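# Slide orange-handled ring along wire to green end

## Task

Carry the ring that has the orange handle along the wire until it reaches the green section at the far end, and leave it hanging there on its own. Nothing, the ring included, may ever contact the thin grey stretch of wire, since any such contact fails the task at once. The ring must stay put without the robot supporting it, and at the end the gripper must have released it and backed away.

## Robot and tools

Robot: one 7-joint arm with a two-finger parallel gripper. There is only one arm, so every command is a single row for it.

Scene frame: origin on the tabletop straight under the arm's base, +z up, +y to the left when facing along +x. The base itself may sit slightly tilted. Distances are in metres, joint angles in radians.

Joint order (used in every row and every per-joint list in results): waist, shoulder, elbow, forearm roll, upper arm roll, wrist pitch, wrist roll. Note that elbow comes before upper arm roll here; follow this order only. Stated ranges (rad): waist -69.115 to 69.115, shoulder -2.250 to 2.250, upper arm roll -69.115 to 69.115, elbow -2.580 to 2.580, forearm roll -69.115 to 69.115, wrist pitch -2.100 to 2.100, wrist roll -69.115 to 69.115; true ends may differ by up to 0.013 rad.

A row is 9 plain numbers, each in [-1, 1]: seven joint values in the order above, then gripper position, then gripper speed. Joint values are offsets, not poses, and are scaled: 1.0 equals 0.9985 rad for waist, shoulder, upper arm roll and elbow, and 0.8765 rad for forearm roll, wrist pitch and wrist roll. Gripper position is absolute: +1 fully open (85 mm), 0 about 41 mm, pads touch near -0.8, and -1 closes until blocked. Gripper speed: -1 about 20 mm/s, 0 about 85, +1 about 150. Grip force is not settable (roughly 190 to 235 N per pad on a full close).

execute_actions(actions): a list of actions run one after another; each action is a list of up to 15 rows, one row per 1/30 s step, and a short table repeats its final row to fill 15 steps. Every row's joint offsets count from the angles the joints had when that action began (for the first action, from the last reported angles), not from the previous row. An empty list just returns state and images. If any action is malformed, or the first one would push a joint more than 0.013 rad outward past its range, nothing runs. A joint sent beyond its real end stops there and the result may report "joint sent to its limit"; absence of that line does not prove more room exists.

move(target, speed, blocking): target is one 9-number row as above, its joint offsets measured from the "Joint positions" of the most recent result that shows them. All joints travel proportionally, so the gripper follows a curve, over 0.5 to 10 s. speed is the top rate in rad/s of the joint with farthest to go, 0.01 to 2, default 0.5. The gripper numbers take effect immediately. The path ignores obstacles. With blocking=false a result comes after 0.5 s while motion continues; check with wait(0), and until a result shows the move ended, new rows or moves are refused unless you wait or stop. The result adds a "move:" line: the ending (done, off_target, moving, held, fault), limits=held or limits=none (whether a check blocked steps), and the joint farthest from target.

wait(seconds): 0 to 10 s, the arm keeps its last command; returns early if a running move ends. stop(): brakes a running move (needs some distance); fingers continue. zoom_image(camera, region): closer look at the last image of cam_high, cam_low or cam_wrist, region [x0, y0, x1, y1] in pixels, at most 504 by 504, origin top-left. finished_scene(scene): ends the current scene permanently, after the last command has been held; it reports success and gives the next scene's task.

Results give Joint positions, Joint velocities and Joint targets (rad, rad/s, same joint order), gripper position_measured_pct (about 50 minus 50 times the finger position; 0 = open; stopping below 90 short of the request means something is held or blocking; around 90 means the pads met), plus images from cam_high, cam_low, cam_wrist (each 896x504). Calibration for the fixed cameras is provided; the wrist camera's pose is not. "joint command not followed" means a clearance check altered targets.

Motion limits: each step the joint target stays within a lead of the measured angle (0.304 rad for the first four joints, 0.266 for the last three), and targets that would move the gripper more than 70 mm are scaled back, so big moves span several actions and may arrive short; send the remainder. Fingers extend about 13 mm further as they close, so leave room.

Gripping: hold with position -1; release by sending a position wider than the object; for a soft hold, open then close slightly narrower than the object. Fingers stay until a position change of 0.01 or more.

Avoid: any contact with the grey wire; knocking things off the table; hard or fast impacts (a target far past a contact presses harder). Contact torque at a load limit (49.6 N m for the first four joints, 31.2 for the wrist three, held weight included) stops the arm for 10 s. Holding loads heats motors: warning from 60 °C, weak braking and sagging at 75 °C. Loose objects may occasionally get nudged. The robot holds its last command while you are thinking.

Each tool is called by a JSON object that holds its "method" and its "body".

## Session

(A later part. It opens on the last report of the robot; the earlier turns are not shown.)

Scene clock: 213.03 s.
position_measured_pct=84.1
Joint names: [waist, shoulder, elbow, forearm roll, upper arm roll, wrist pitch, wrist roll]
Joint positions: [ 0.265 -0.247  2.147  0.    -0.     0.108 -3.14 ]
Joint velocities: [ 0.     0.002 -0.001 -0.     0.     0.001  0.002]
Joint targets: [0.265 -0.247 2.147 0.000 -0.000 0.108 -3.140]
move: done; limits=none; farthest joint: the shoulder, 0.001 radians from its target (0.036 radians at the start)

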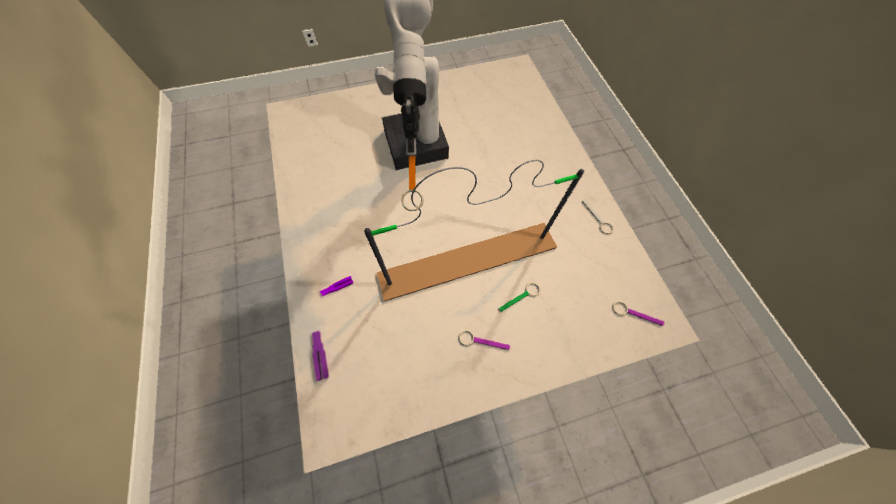

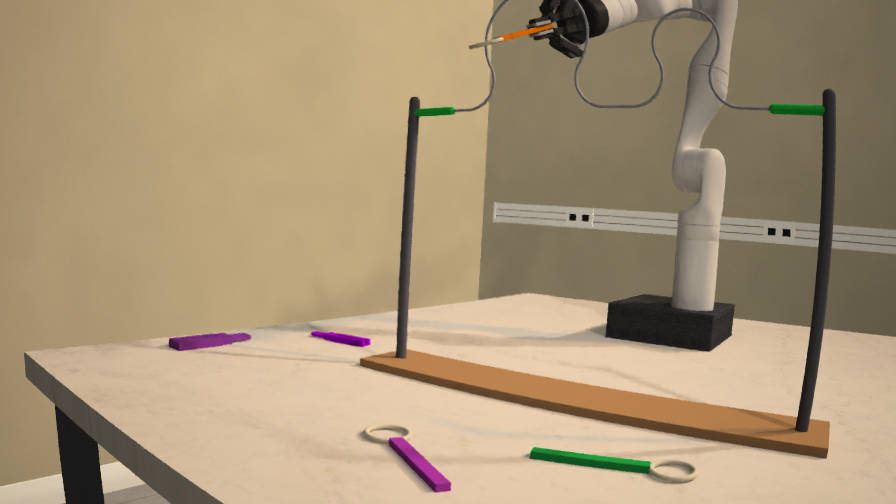

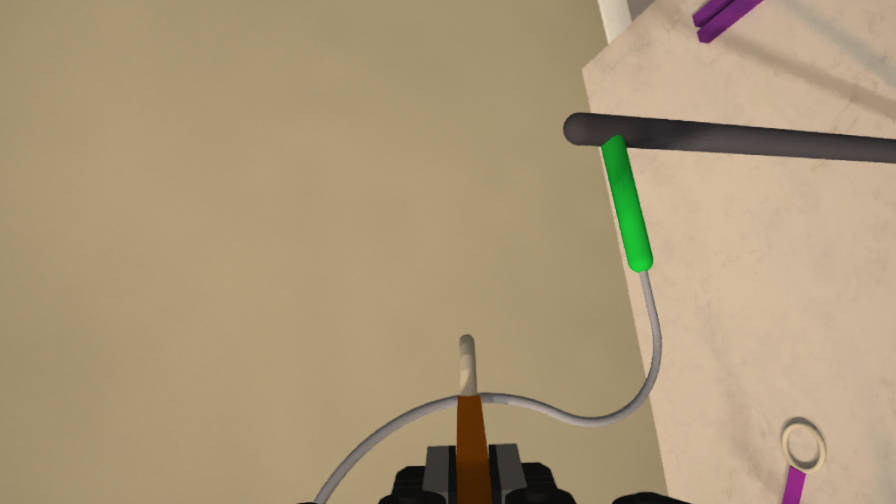

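{"method": "move", "body": {"target": [-0.0212,-0.0418,-0.1246,0,0,0.1885,0.802,-1,-1], "speed": 0.8}}

{"method": "move", "body": {"target": [-0.0664,-0.0375,-0.0689,0,0,0.1212,0.754,-1,-1], "speed": 0.8}}

{"method": "zoom_image", "body": {"camera": "cam_high", "region": [405,150,485,210]}}

Scene clock: 228.70 s.
position_measured_pct=84.1
Joint names: [waist, shoulder, elbow, forearm roll, upper arm roll, wrist pitch, wrist roll]
Joint positions: [ 0.244 -0.288  2.022  0.    -0.     0.273 -2.437]
Joint velocities: [-0.     0.    -0.001  0.     0.001  0.     0.001]
Joint targets: [0.244 -0.289 2.022 0.000 -0.000 0.273 -2.437]
move: done; limits=none; farthest joint: the waist, 0.000 radians from its target (0.022 radians at the start)

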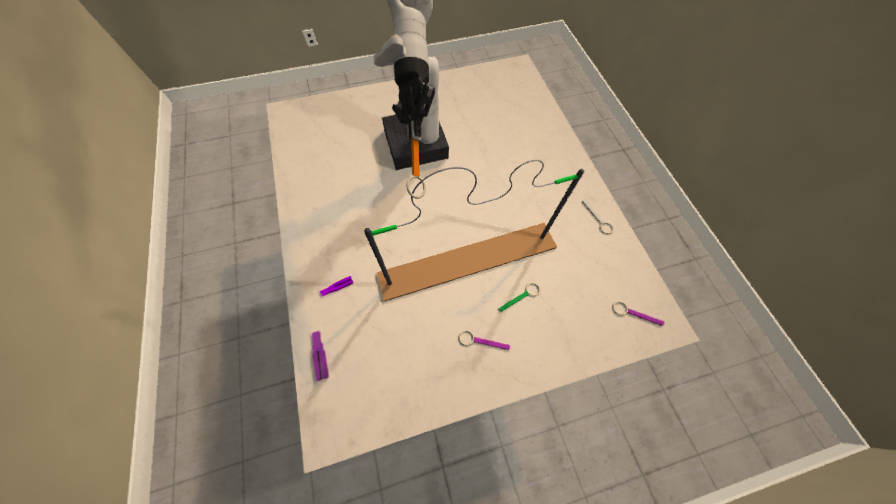

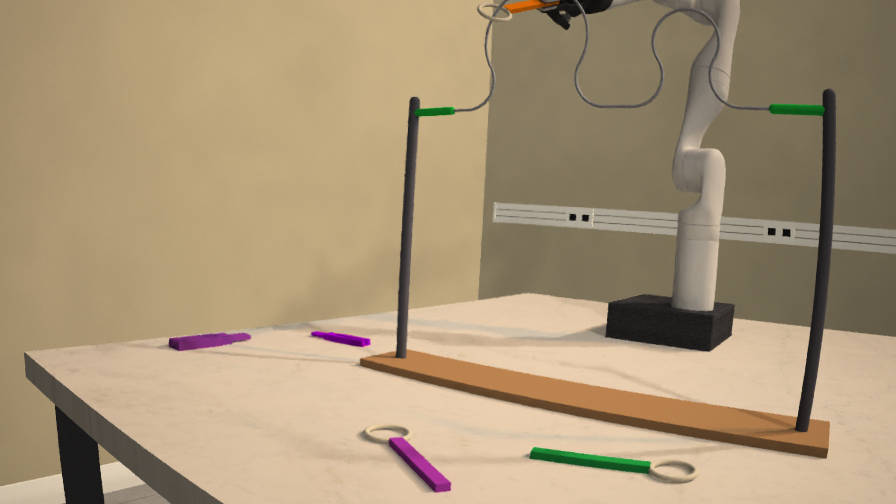

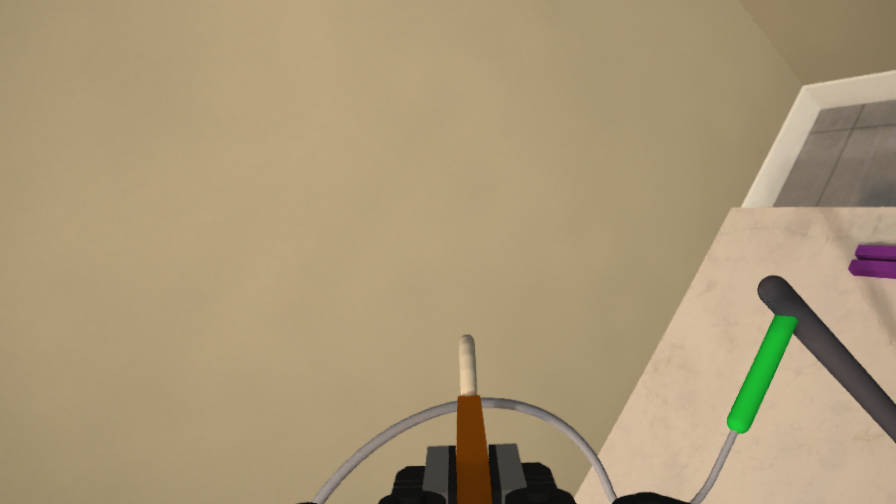

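Scene clock: 230.13 s.
position_measured_pct=84.1
Joint names: [waist, shoulder, elbow, forearm roll, upper arm roll, wrist pitch, wrist roll]
Joint positions: [ 0.178 -0.326  1.954  0.    -0.     0.379 -1.776]
Joint velocities: [-0.001  0.001 -0.    -0.001  0.001  0.     0.001]
Joint targets: [0.178 -0.326 1.954 0.000 -0.000 0.379 -1.776]
move: done; limits=none; farthest joint: the waist, 0.000 radians from its target (0.067 radians at the start)

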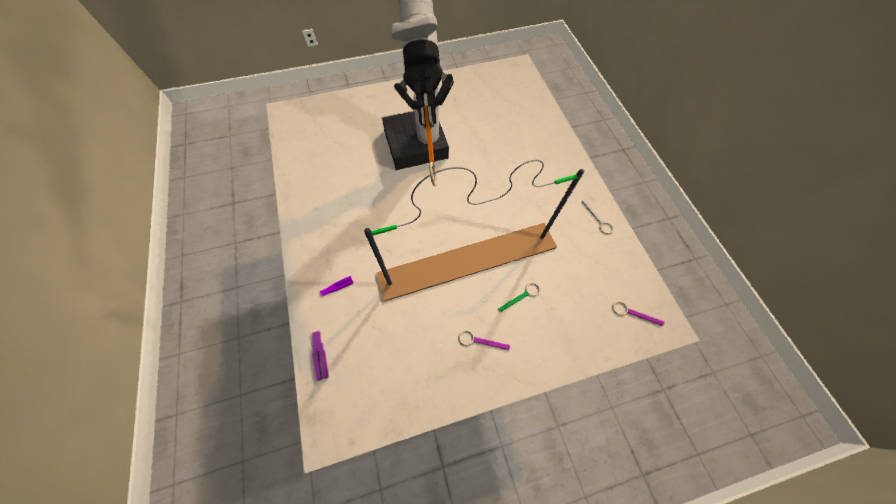

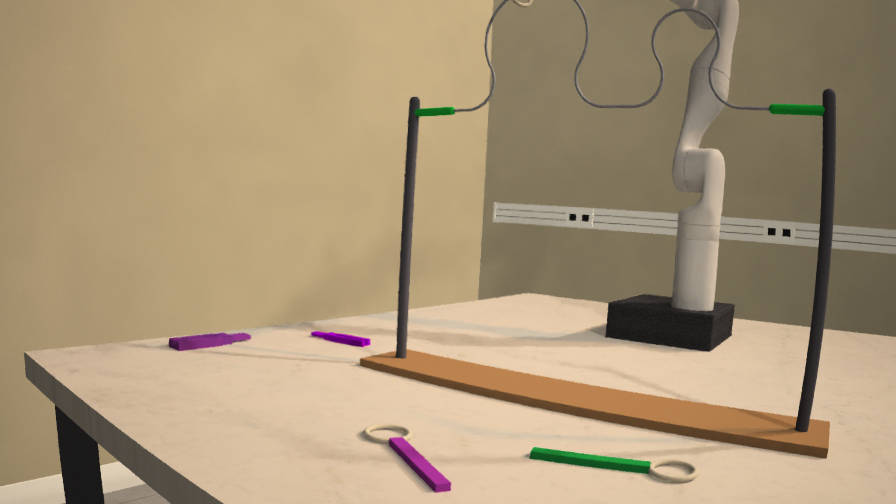

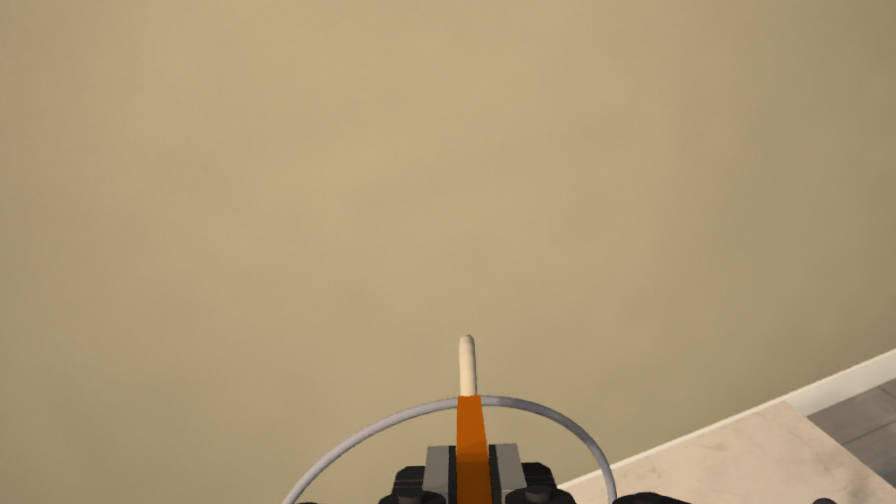

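Region (405, 150, 485, 210) of cam_high's 896x504 image, scaled by 6.300, with more detail than that image has; it fills the top 378 rows of this view, and the rest is white.

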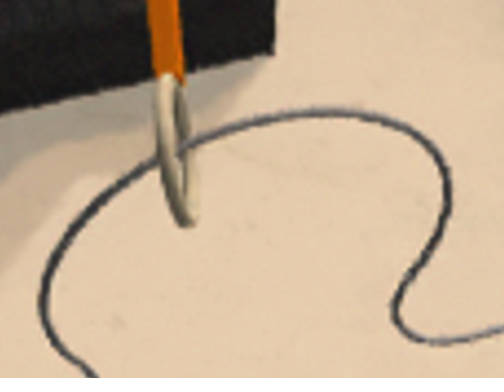

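{"method": "move", "body": {"target": [-0.0874,-0.0246,0.0134,0,0,0.0129,0.62,-1,-1], "speed": 0.7}}

{"method": "move", "body": {"target": [-0.0708,-0.0051,0.0936,0,0,-0.1009,0.646,-1,-1], "speed": 0.7}}

{"method": "zoom_image", "body": {"camera": "cam_high", "region": [430,150,510,210]}}

Scene clock: 243.67 s.
position_measured_pct=84.1
Joint names: [waist, shoulder, elbow, forearm roll, upper arm roll, wrist pitch, wrist roll]
Joint positions: [ 0.091 -0.35   1.967  0.    -0.     0.39  -1.233]
Joint velocities: [-0.001  0.001 -0.001  0.001 -0.001  0.     0.001]
Joint targets: [0.091 -0.350 1.967 0.000 -0.000 0.390 -1.233]
move: done; limits=none; farthest joint: the waist, 0.000 radians from its target (0.087 radians at the start)

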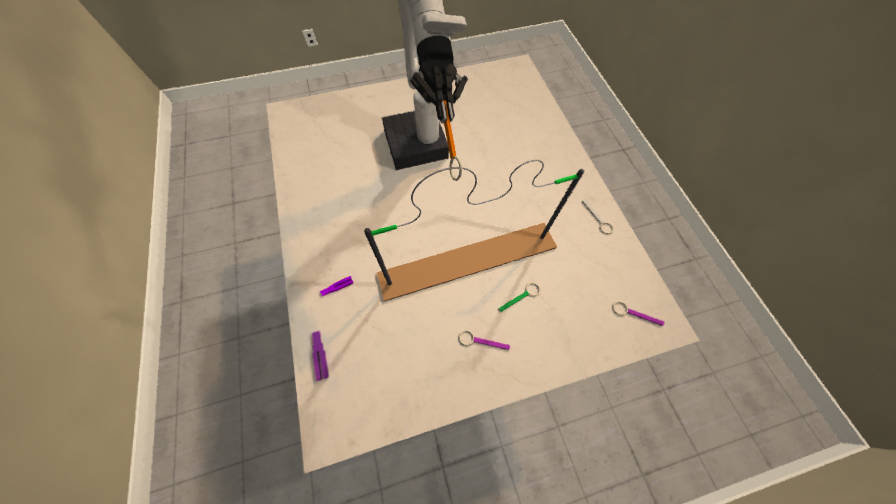

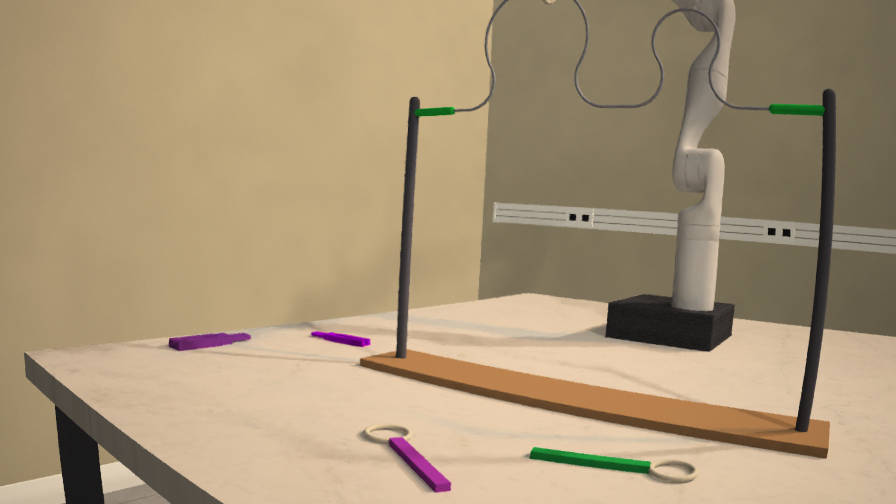

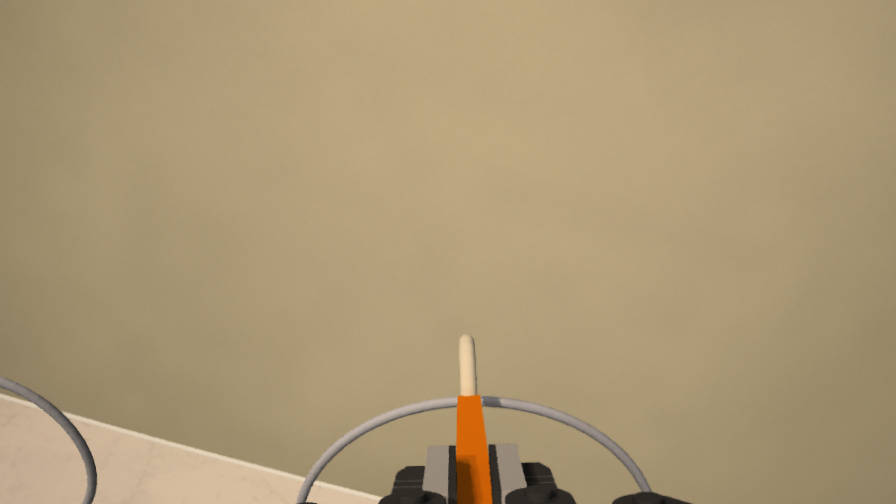

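Scene clock: 245.07 s.
position_measured_pct=84.1
Joint names: [waist, shoulder, elbow, forearm roll, upper arm roll, wrist pitch, wrist roll]
Joint positions: [ 0.02  -0.356  2.06   0.    -0.     0.302 -0.667]
Joint velocities: [-0.001 -0.     0.001 -0.     0.     0.     0.001]
Joint targets: [0.020 -0.356 2.060 0.000 -0.000 0.302 -0.667]
move: done; limits=none; farthest joint: the waist, 0.000 radians from its target (0.071 radians at the start)

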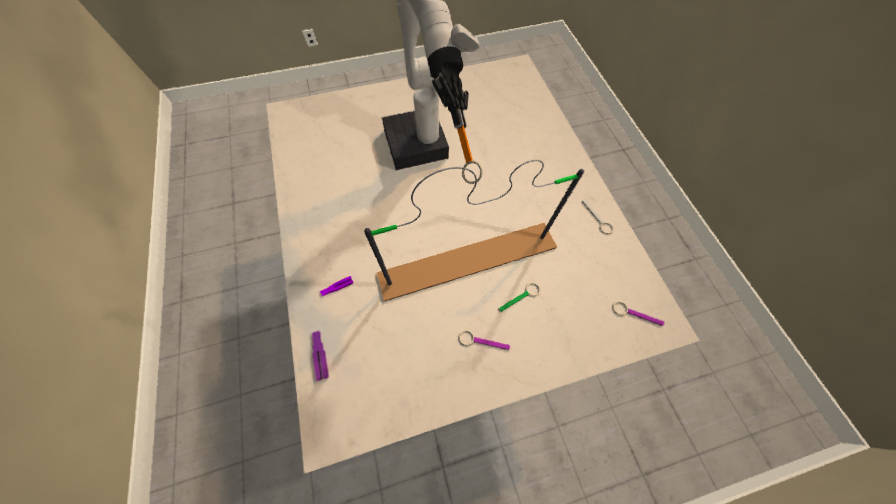

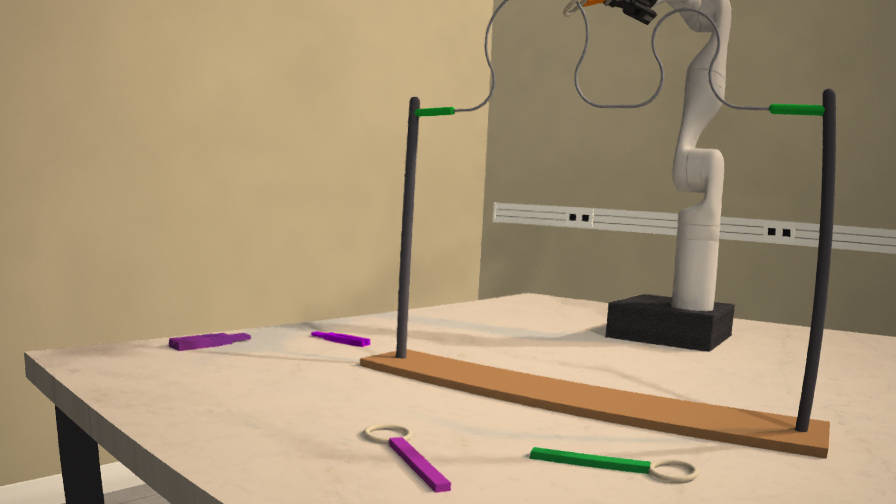

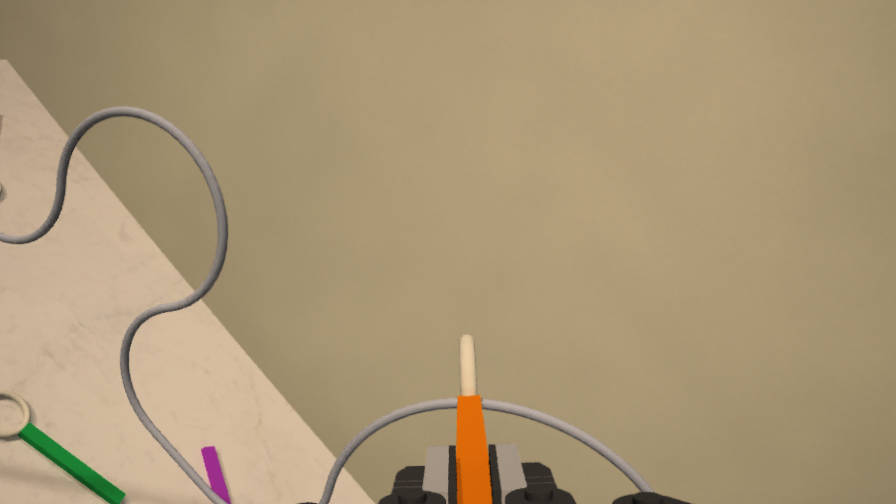

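Region (430, 150, 510, 210) of cam_high's 896x504 image, scaled by 6.300, with more detail than that image has; it fills the top 378 rows of this view, and the rest is white.

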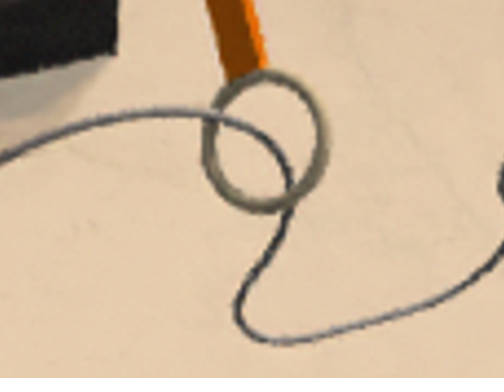

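{"method": "move", "body": {"target": [-0.0235,0.0188,0.1405,0,0,-0.1803,0.761,-1,-1], "speed": 0.8}}

{"method": "move", "body": {"target": [0.0192,0.0453,0.1064,0,0,-0.1727,0.41,-1,-1], "speed": 0.5}}

{"method": "zoom_image", "body": {"camera": "cam_high", "region": [440,160,520,220]}}

{"method": "zoom_image", "body": {"camera": "cam_low", "region": [540,30,640,120]}}

Scene clock: 258.37 s.
position_measured_pct=84.1
Joint names: [waist, shoulder, elbow, forearm roll, upper arm roll, wrist pitch, wrist roll]
Joint positions: [-0.003 -0.337  2.201  0.    -0.     0.144  0.   ]
Joint velocities: [-0.    -0.     0.001  0.    -0.002 -0.     0.002]
Joint targets: [-0.003 -0.337 2.201 0.000 -0.000 0.144 0.000]
move: done; limits=none; farthest joint: the waist, 0.000 radians from its target (0.024 radians at the start)

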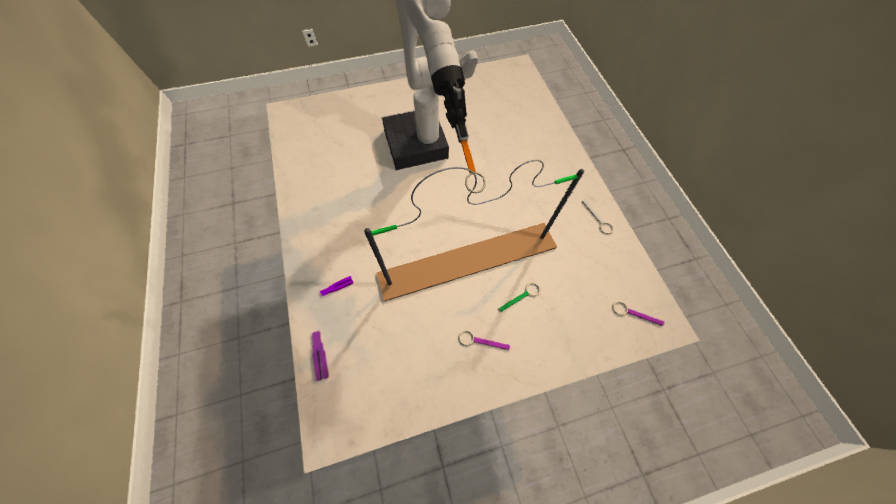

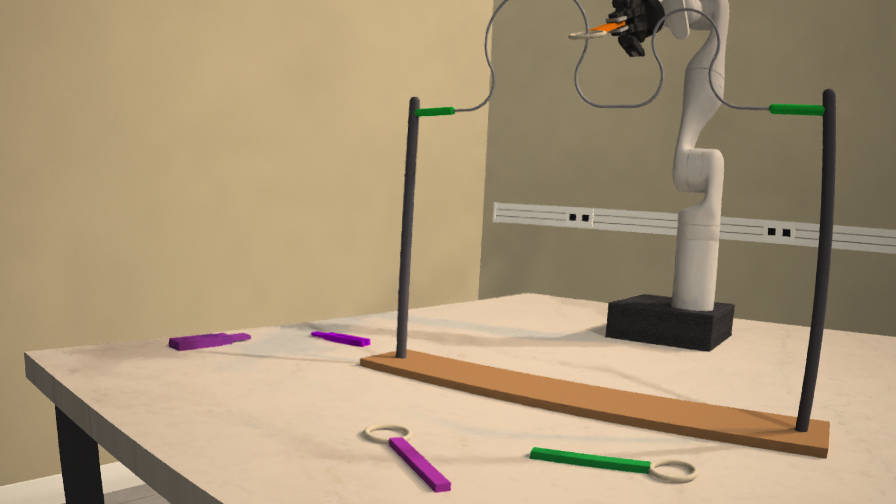

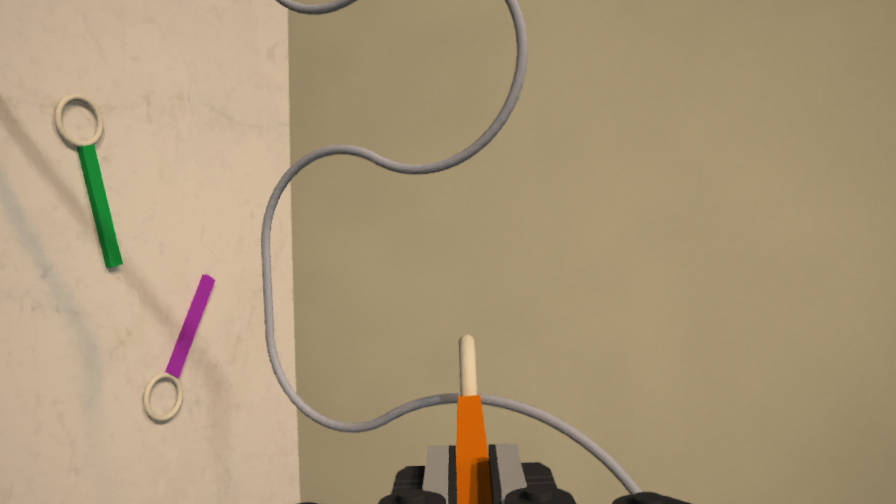

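Scene clock: 259.60 s.
position_measured_pct=84.1
Joint names: [waist, shoulder, elbow, forearm roll, upper arm roll, wrist pitch, wrist roll]
Joint positions: [ 0.016 -0.292  2.307  0.    -0.    -0.007  0.359]
Joint velocities: [ 0.     0.     0.001  0.    -0.001 -0.001  0.002]
Joint targets: [0.016 -0.292 2.307 0.000 -0.000 -0.007 0.360]
move: done; limits=none; farthest joint: the waist, 0.000 radians from its target (0.019 radians at the start)

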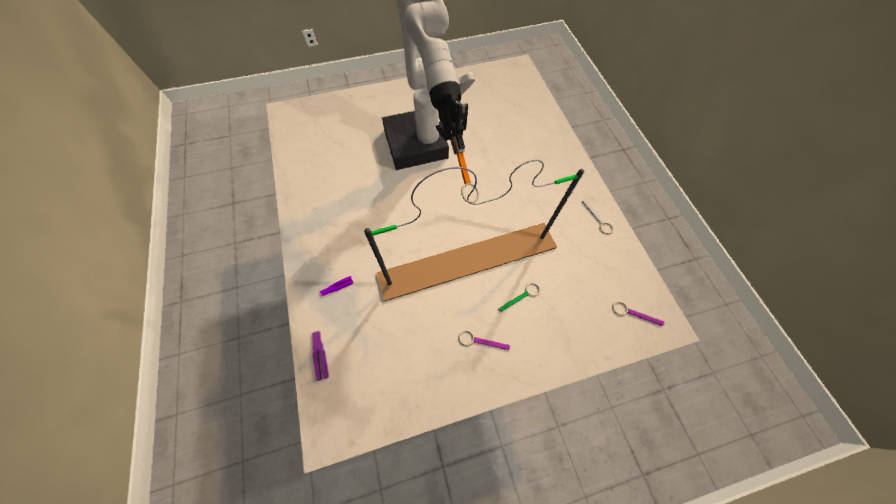

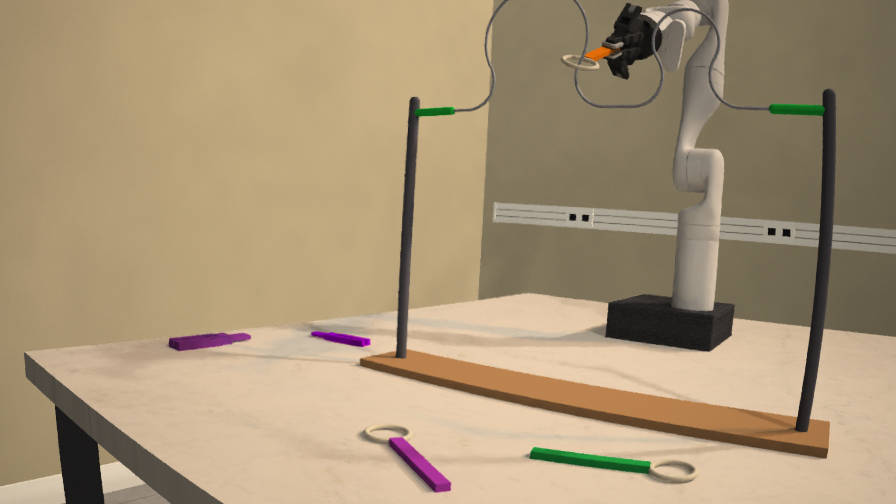

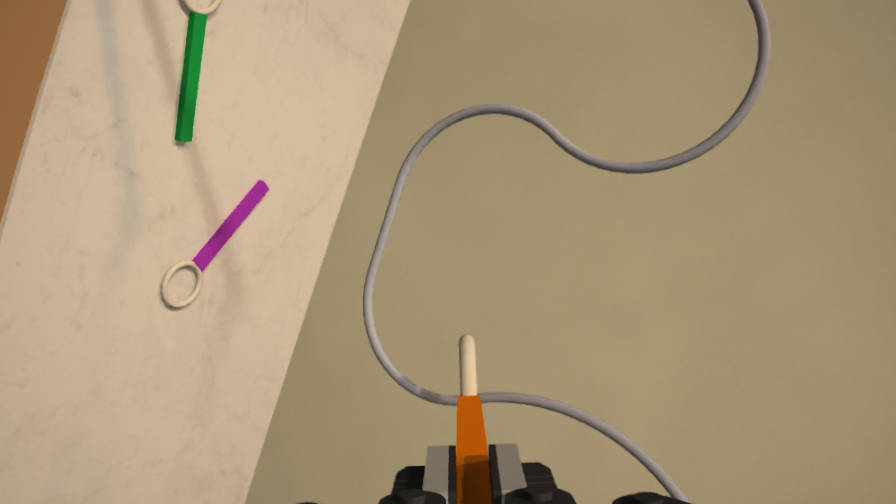

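Region (440, 160, 520, 220) of cam_high's 896x504 image, scaled by 6.300, with more detail than that image has; it fills the top 378 rows of this view, and the rest is white.

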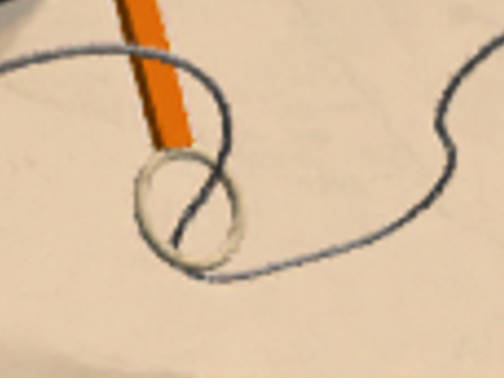

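Region (540, 30, 640, 120) of cam_low's 896x504 image, scaled by 5.040, with more detail than that image has; it fills the top 454 rows of this view, and the rest is white.

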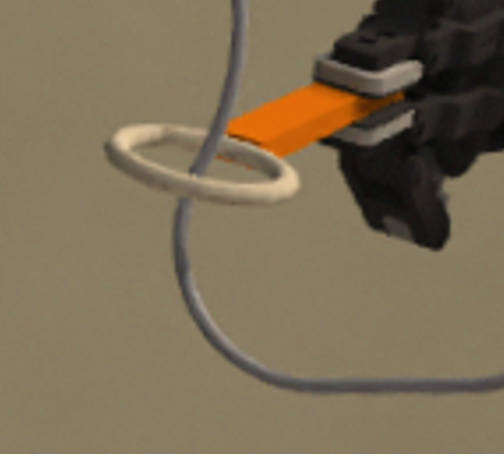

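{"method": "move", "body": {"target": [0.0077,0.0473,0.0696,0,0,-0.1342,-0.626,-1,-1], "speed": 0.8}}

{"method": "move", "body": {"target": [-0.025,0.0447,0.0636,0,0,-0.1233,-0.821,-1,-1], "speed": 0.9}}

{"method": "move", "body": {"target": [-0.0509,0.0177,0.0269,0,0,-0.0509,-0.754,-1,-1], "speed": 0.9}}

{"method": "zoom_image", "body": {"camera": "cam_high", "region": [450,165,530,225]}}

{"method": "zoom_image", "body": {"camera": "cam_low", "region": [570,60,670,140]}}

Scene clock: 277.67 s.
position_measured_pct=84.1
Joint names: [waist, shoulder, elbow, forearm roll, upper arm roll, wrist pitch, wrist roll]
Joint positions: [ 0.024 -0.244  2.376  0.    -0.    -0.125 -0.189]
Joint velocities: [ 0.     0.     0.001  0.001  0.    -0.001 -0.001]
Joint targets: [0.024 -0.244 2.376 0.000 -0.000 -0.125 -0.189]
move: done; limits=none; farthest joint: the wrist roll, 0.001 radians from its target (0.549 radians at the start)

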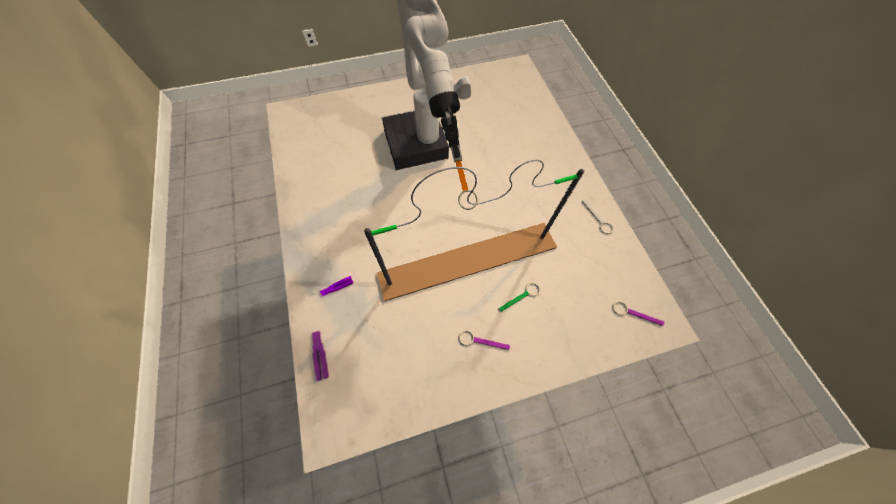

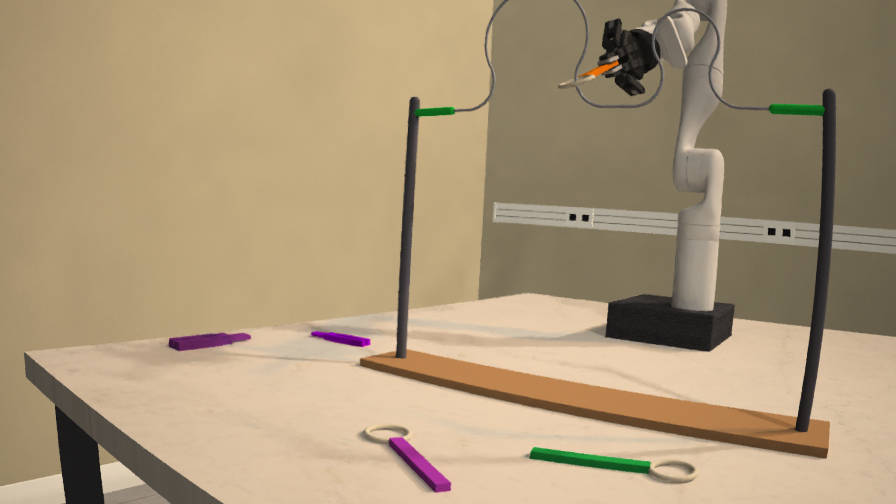

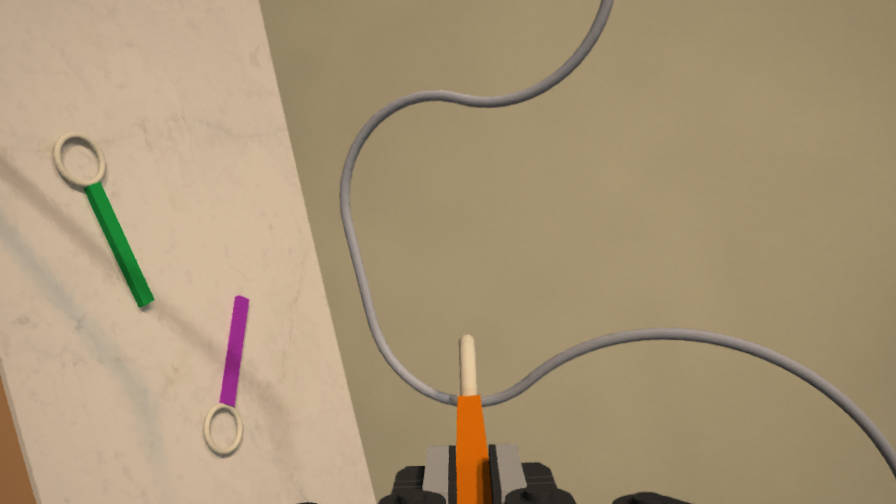

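Scene clock: 279.10 s.
position_measured_pct=84.1
Joint names: [waist, shoulder, elbow, forearm roll, upper arm roll, wrist pitch, wrist roll]
Joint positions: [-0.001 -0.2    2.44   0.    -0.    -0.233 -0.909]
Joint velocities: [-0.     0.002 -0.001 -0.    -0.001 -0.    -0.001]
Joint targets: [-0.001 -0.200 2.440 0.000 -0.000 -0.233 -0.909]
move: done; limits=none; farthest joint: the waist, 0.000 radians from its target (0.025 radians at the start)

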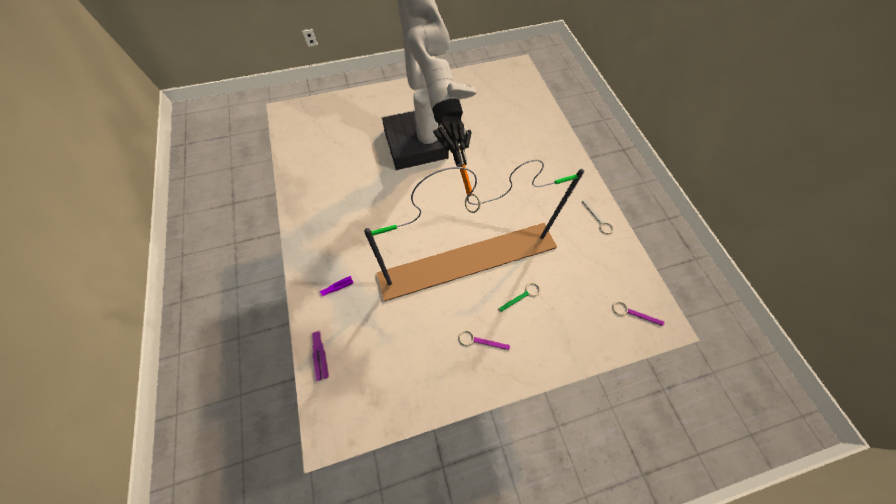

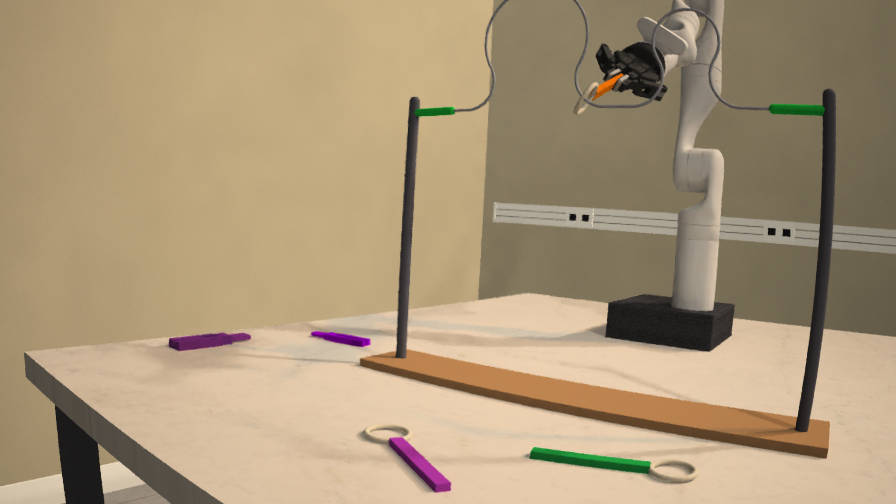

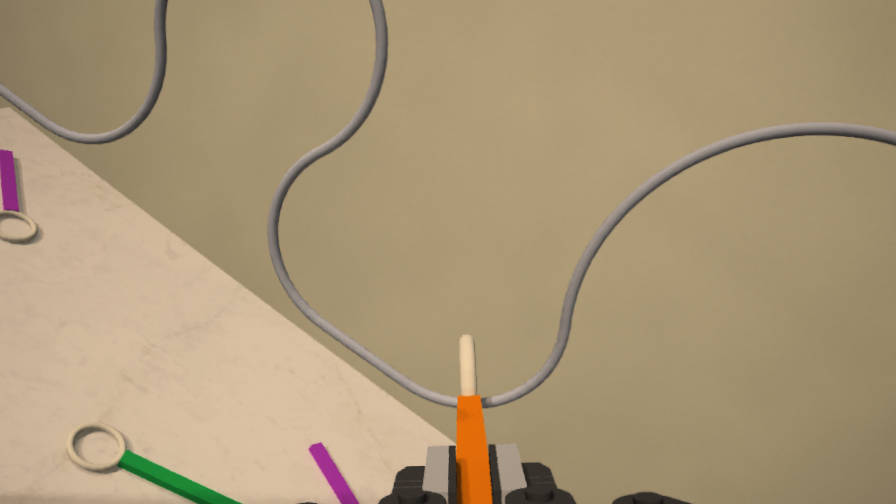

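Scene clock: 280.47 s.
position_measured_pct=84.1
Joint names: [waist, shoulder, elbow, forearm roll, upper arm roll, wrist pitch, wrist roll]
Joint positions: [-0.052 -0.182  2.467  0.    -0.    -0.278 -1.57 ]
Joint velocities: [-0.001 -0.    -0.001  0.001  0.    -0.    -0.001]
Joint targets: [-0.052 -0.182 2.467 0.000 -0.000 -0.278 -1.570]
move: done; limits=none; farthest joint: the waist, 0.000 radians from its target (0.051 radians at the start)

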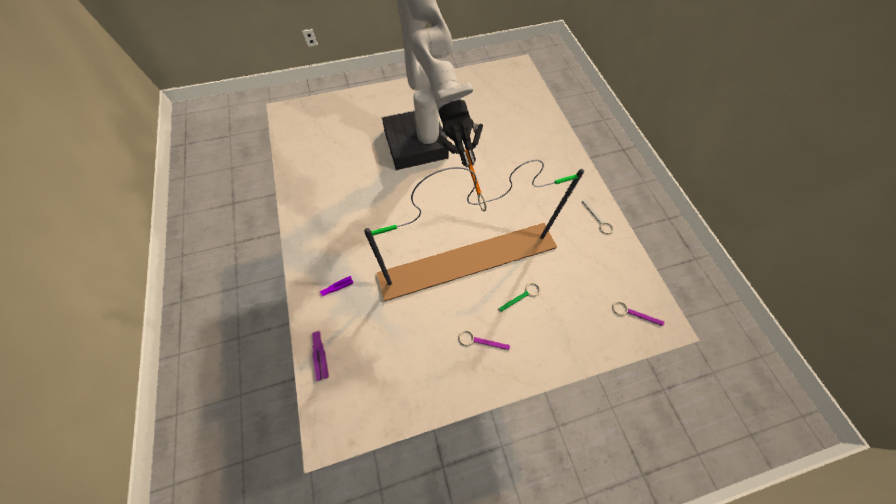

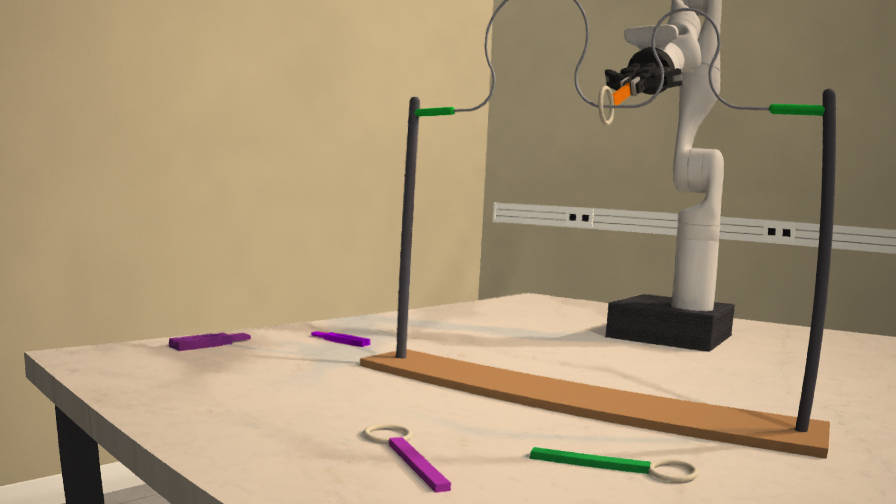

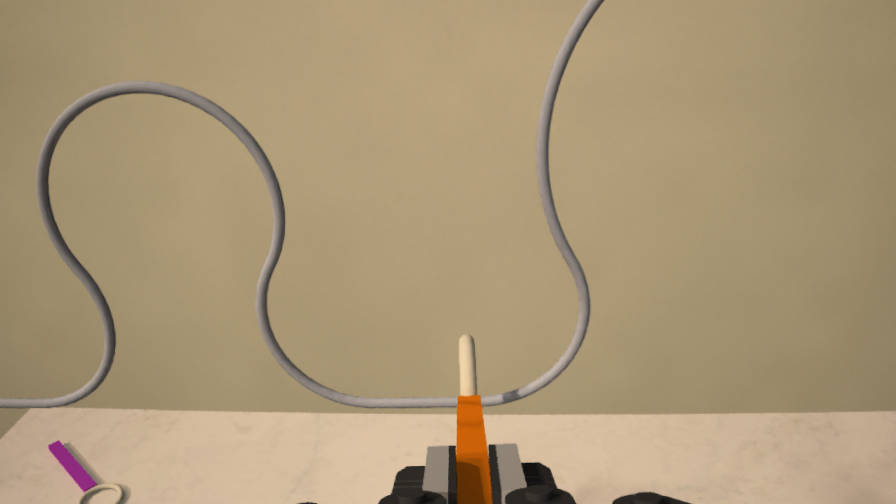

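Region (450, 165, 530, 225) of cam_high's 896x504 image, scaled by 6.300, with more detail than that image has; it fills the top 378 rows of this view, and the rest is white.

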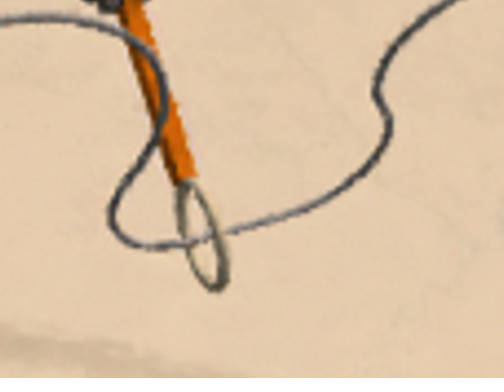

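Region (570, 60, 670, 140) of cam_low's 896x504 image, scaled by 5.040, with more detail than that image has; it fills the top 403 rows of this view, and the rest is white.

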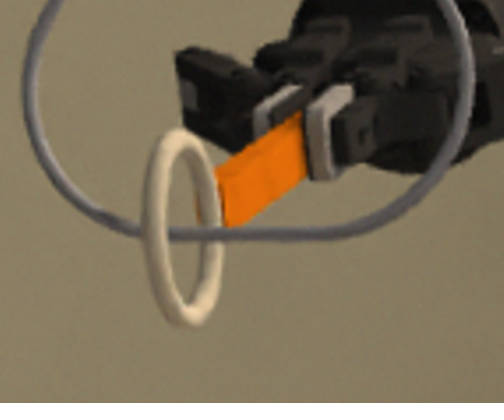

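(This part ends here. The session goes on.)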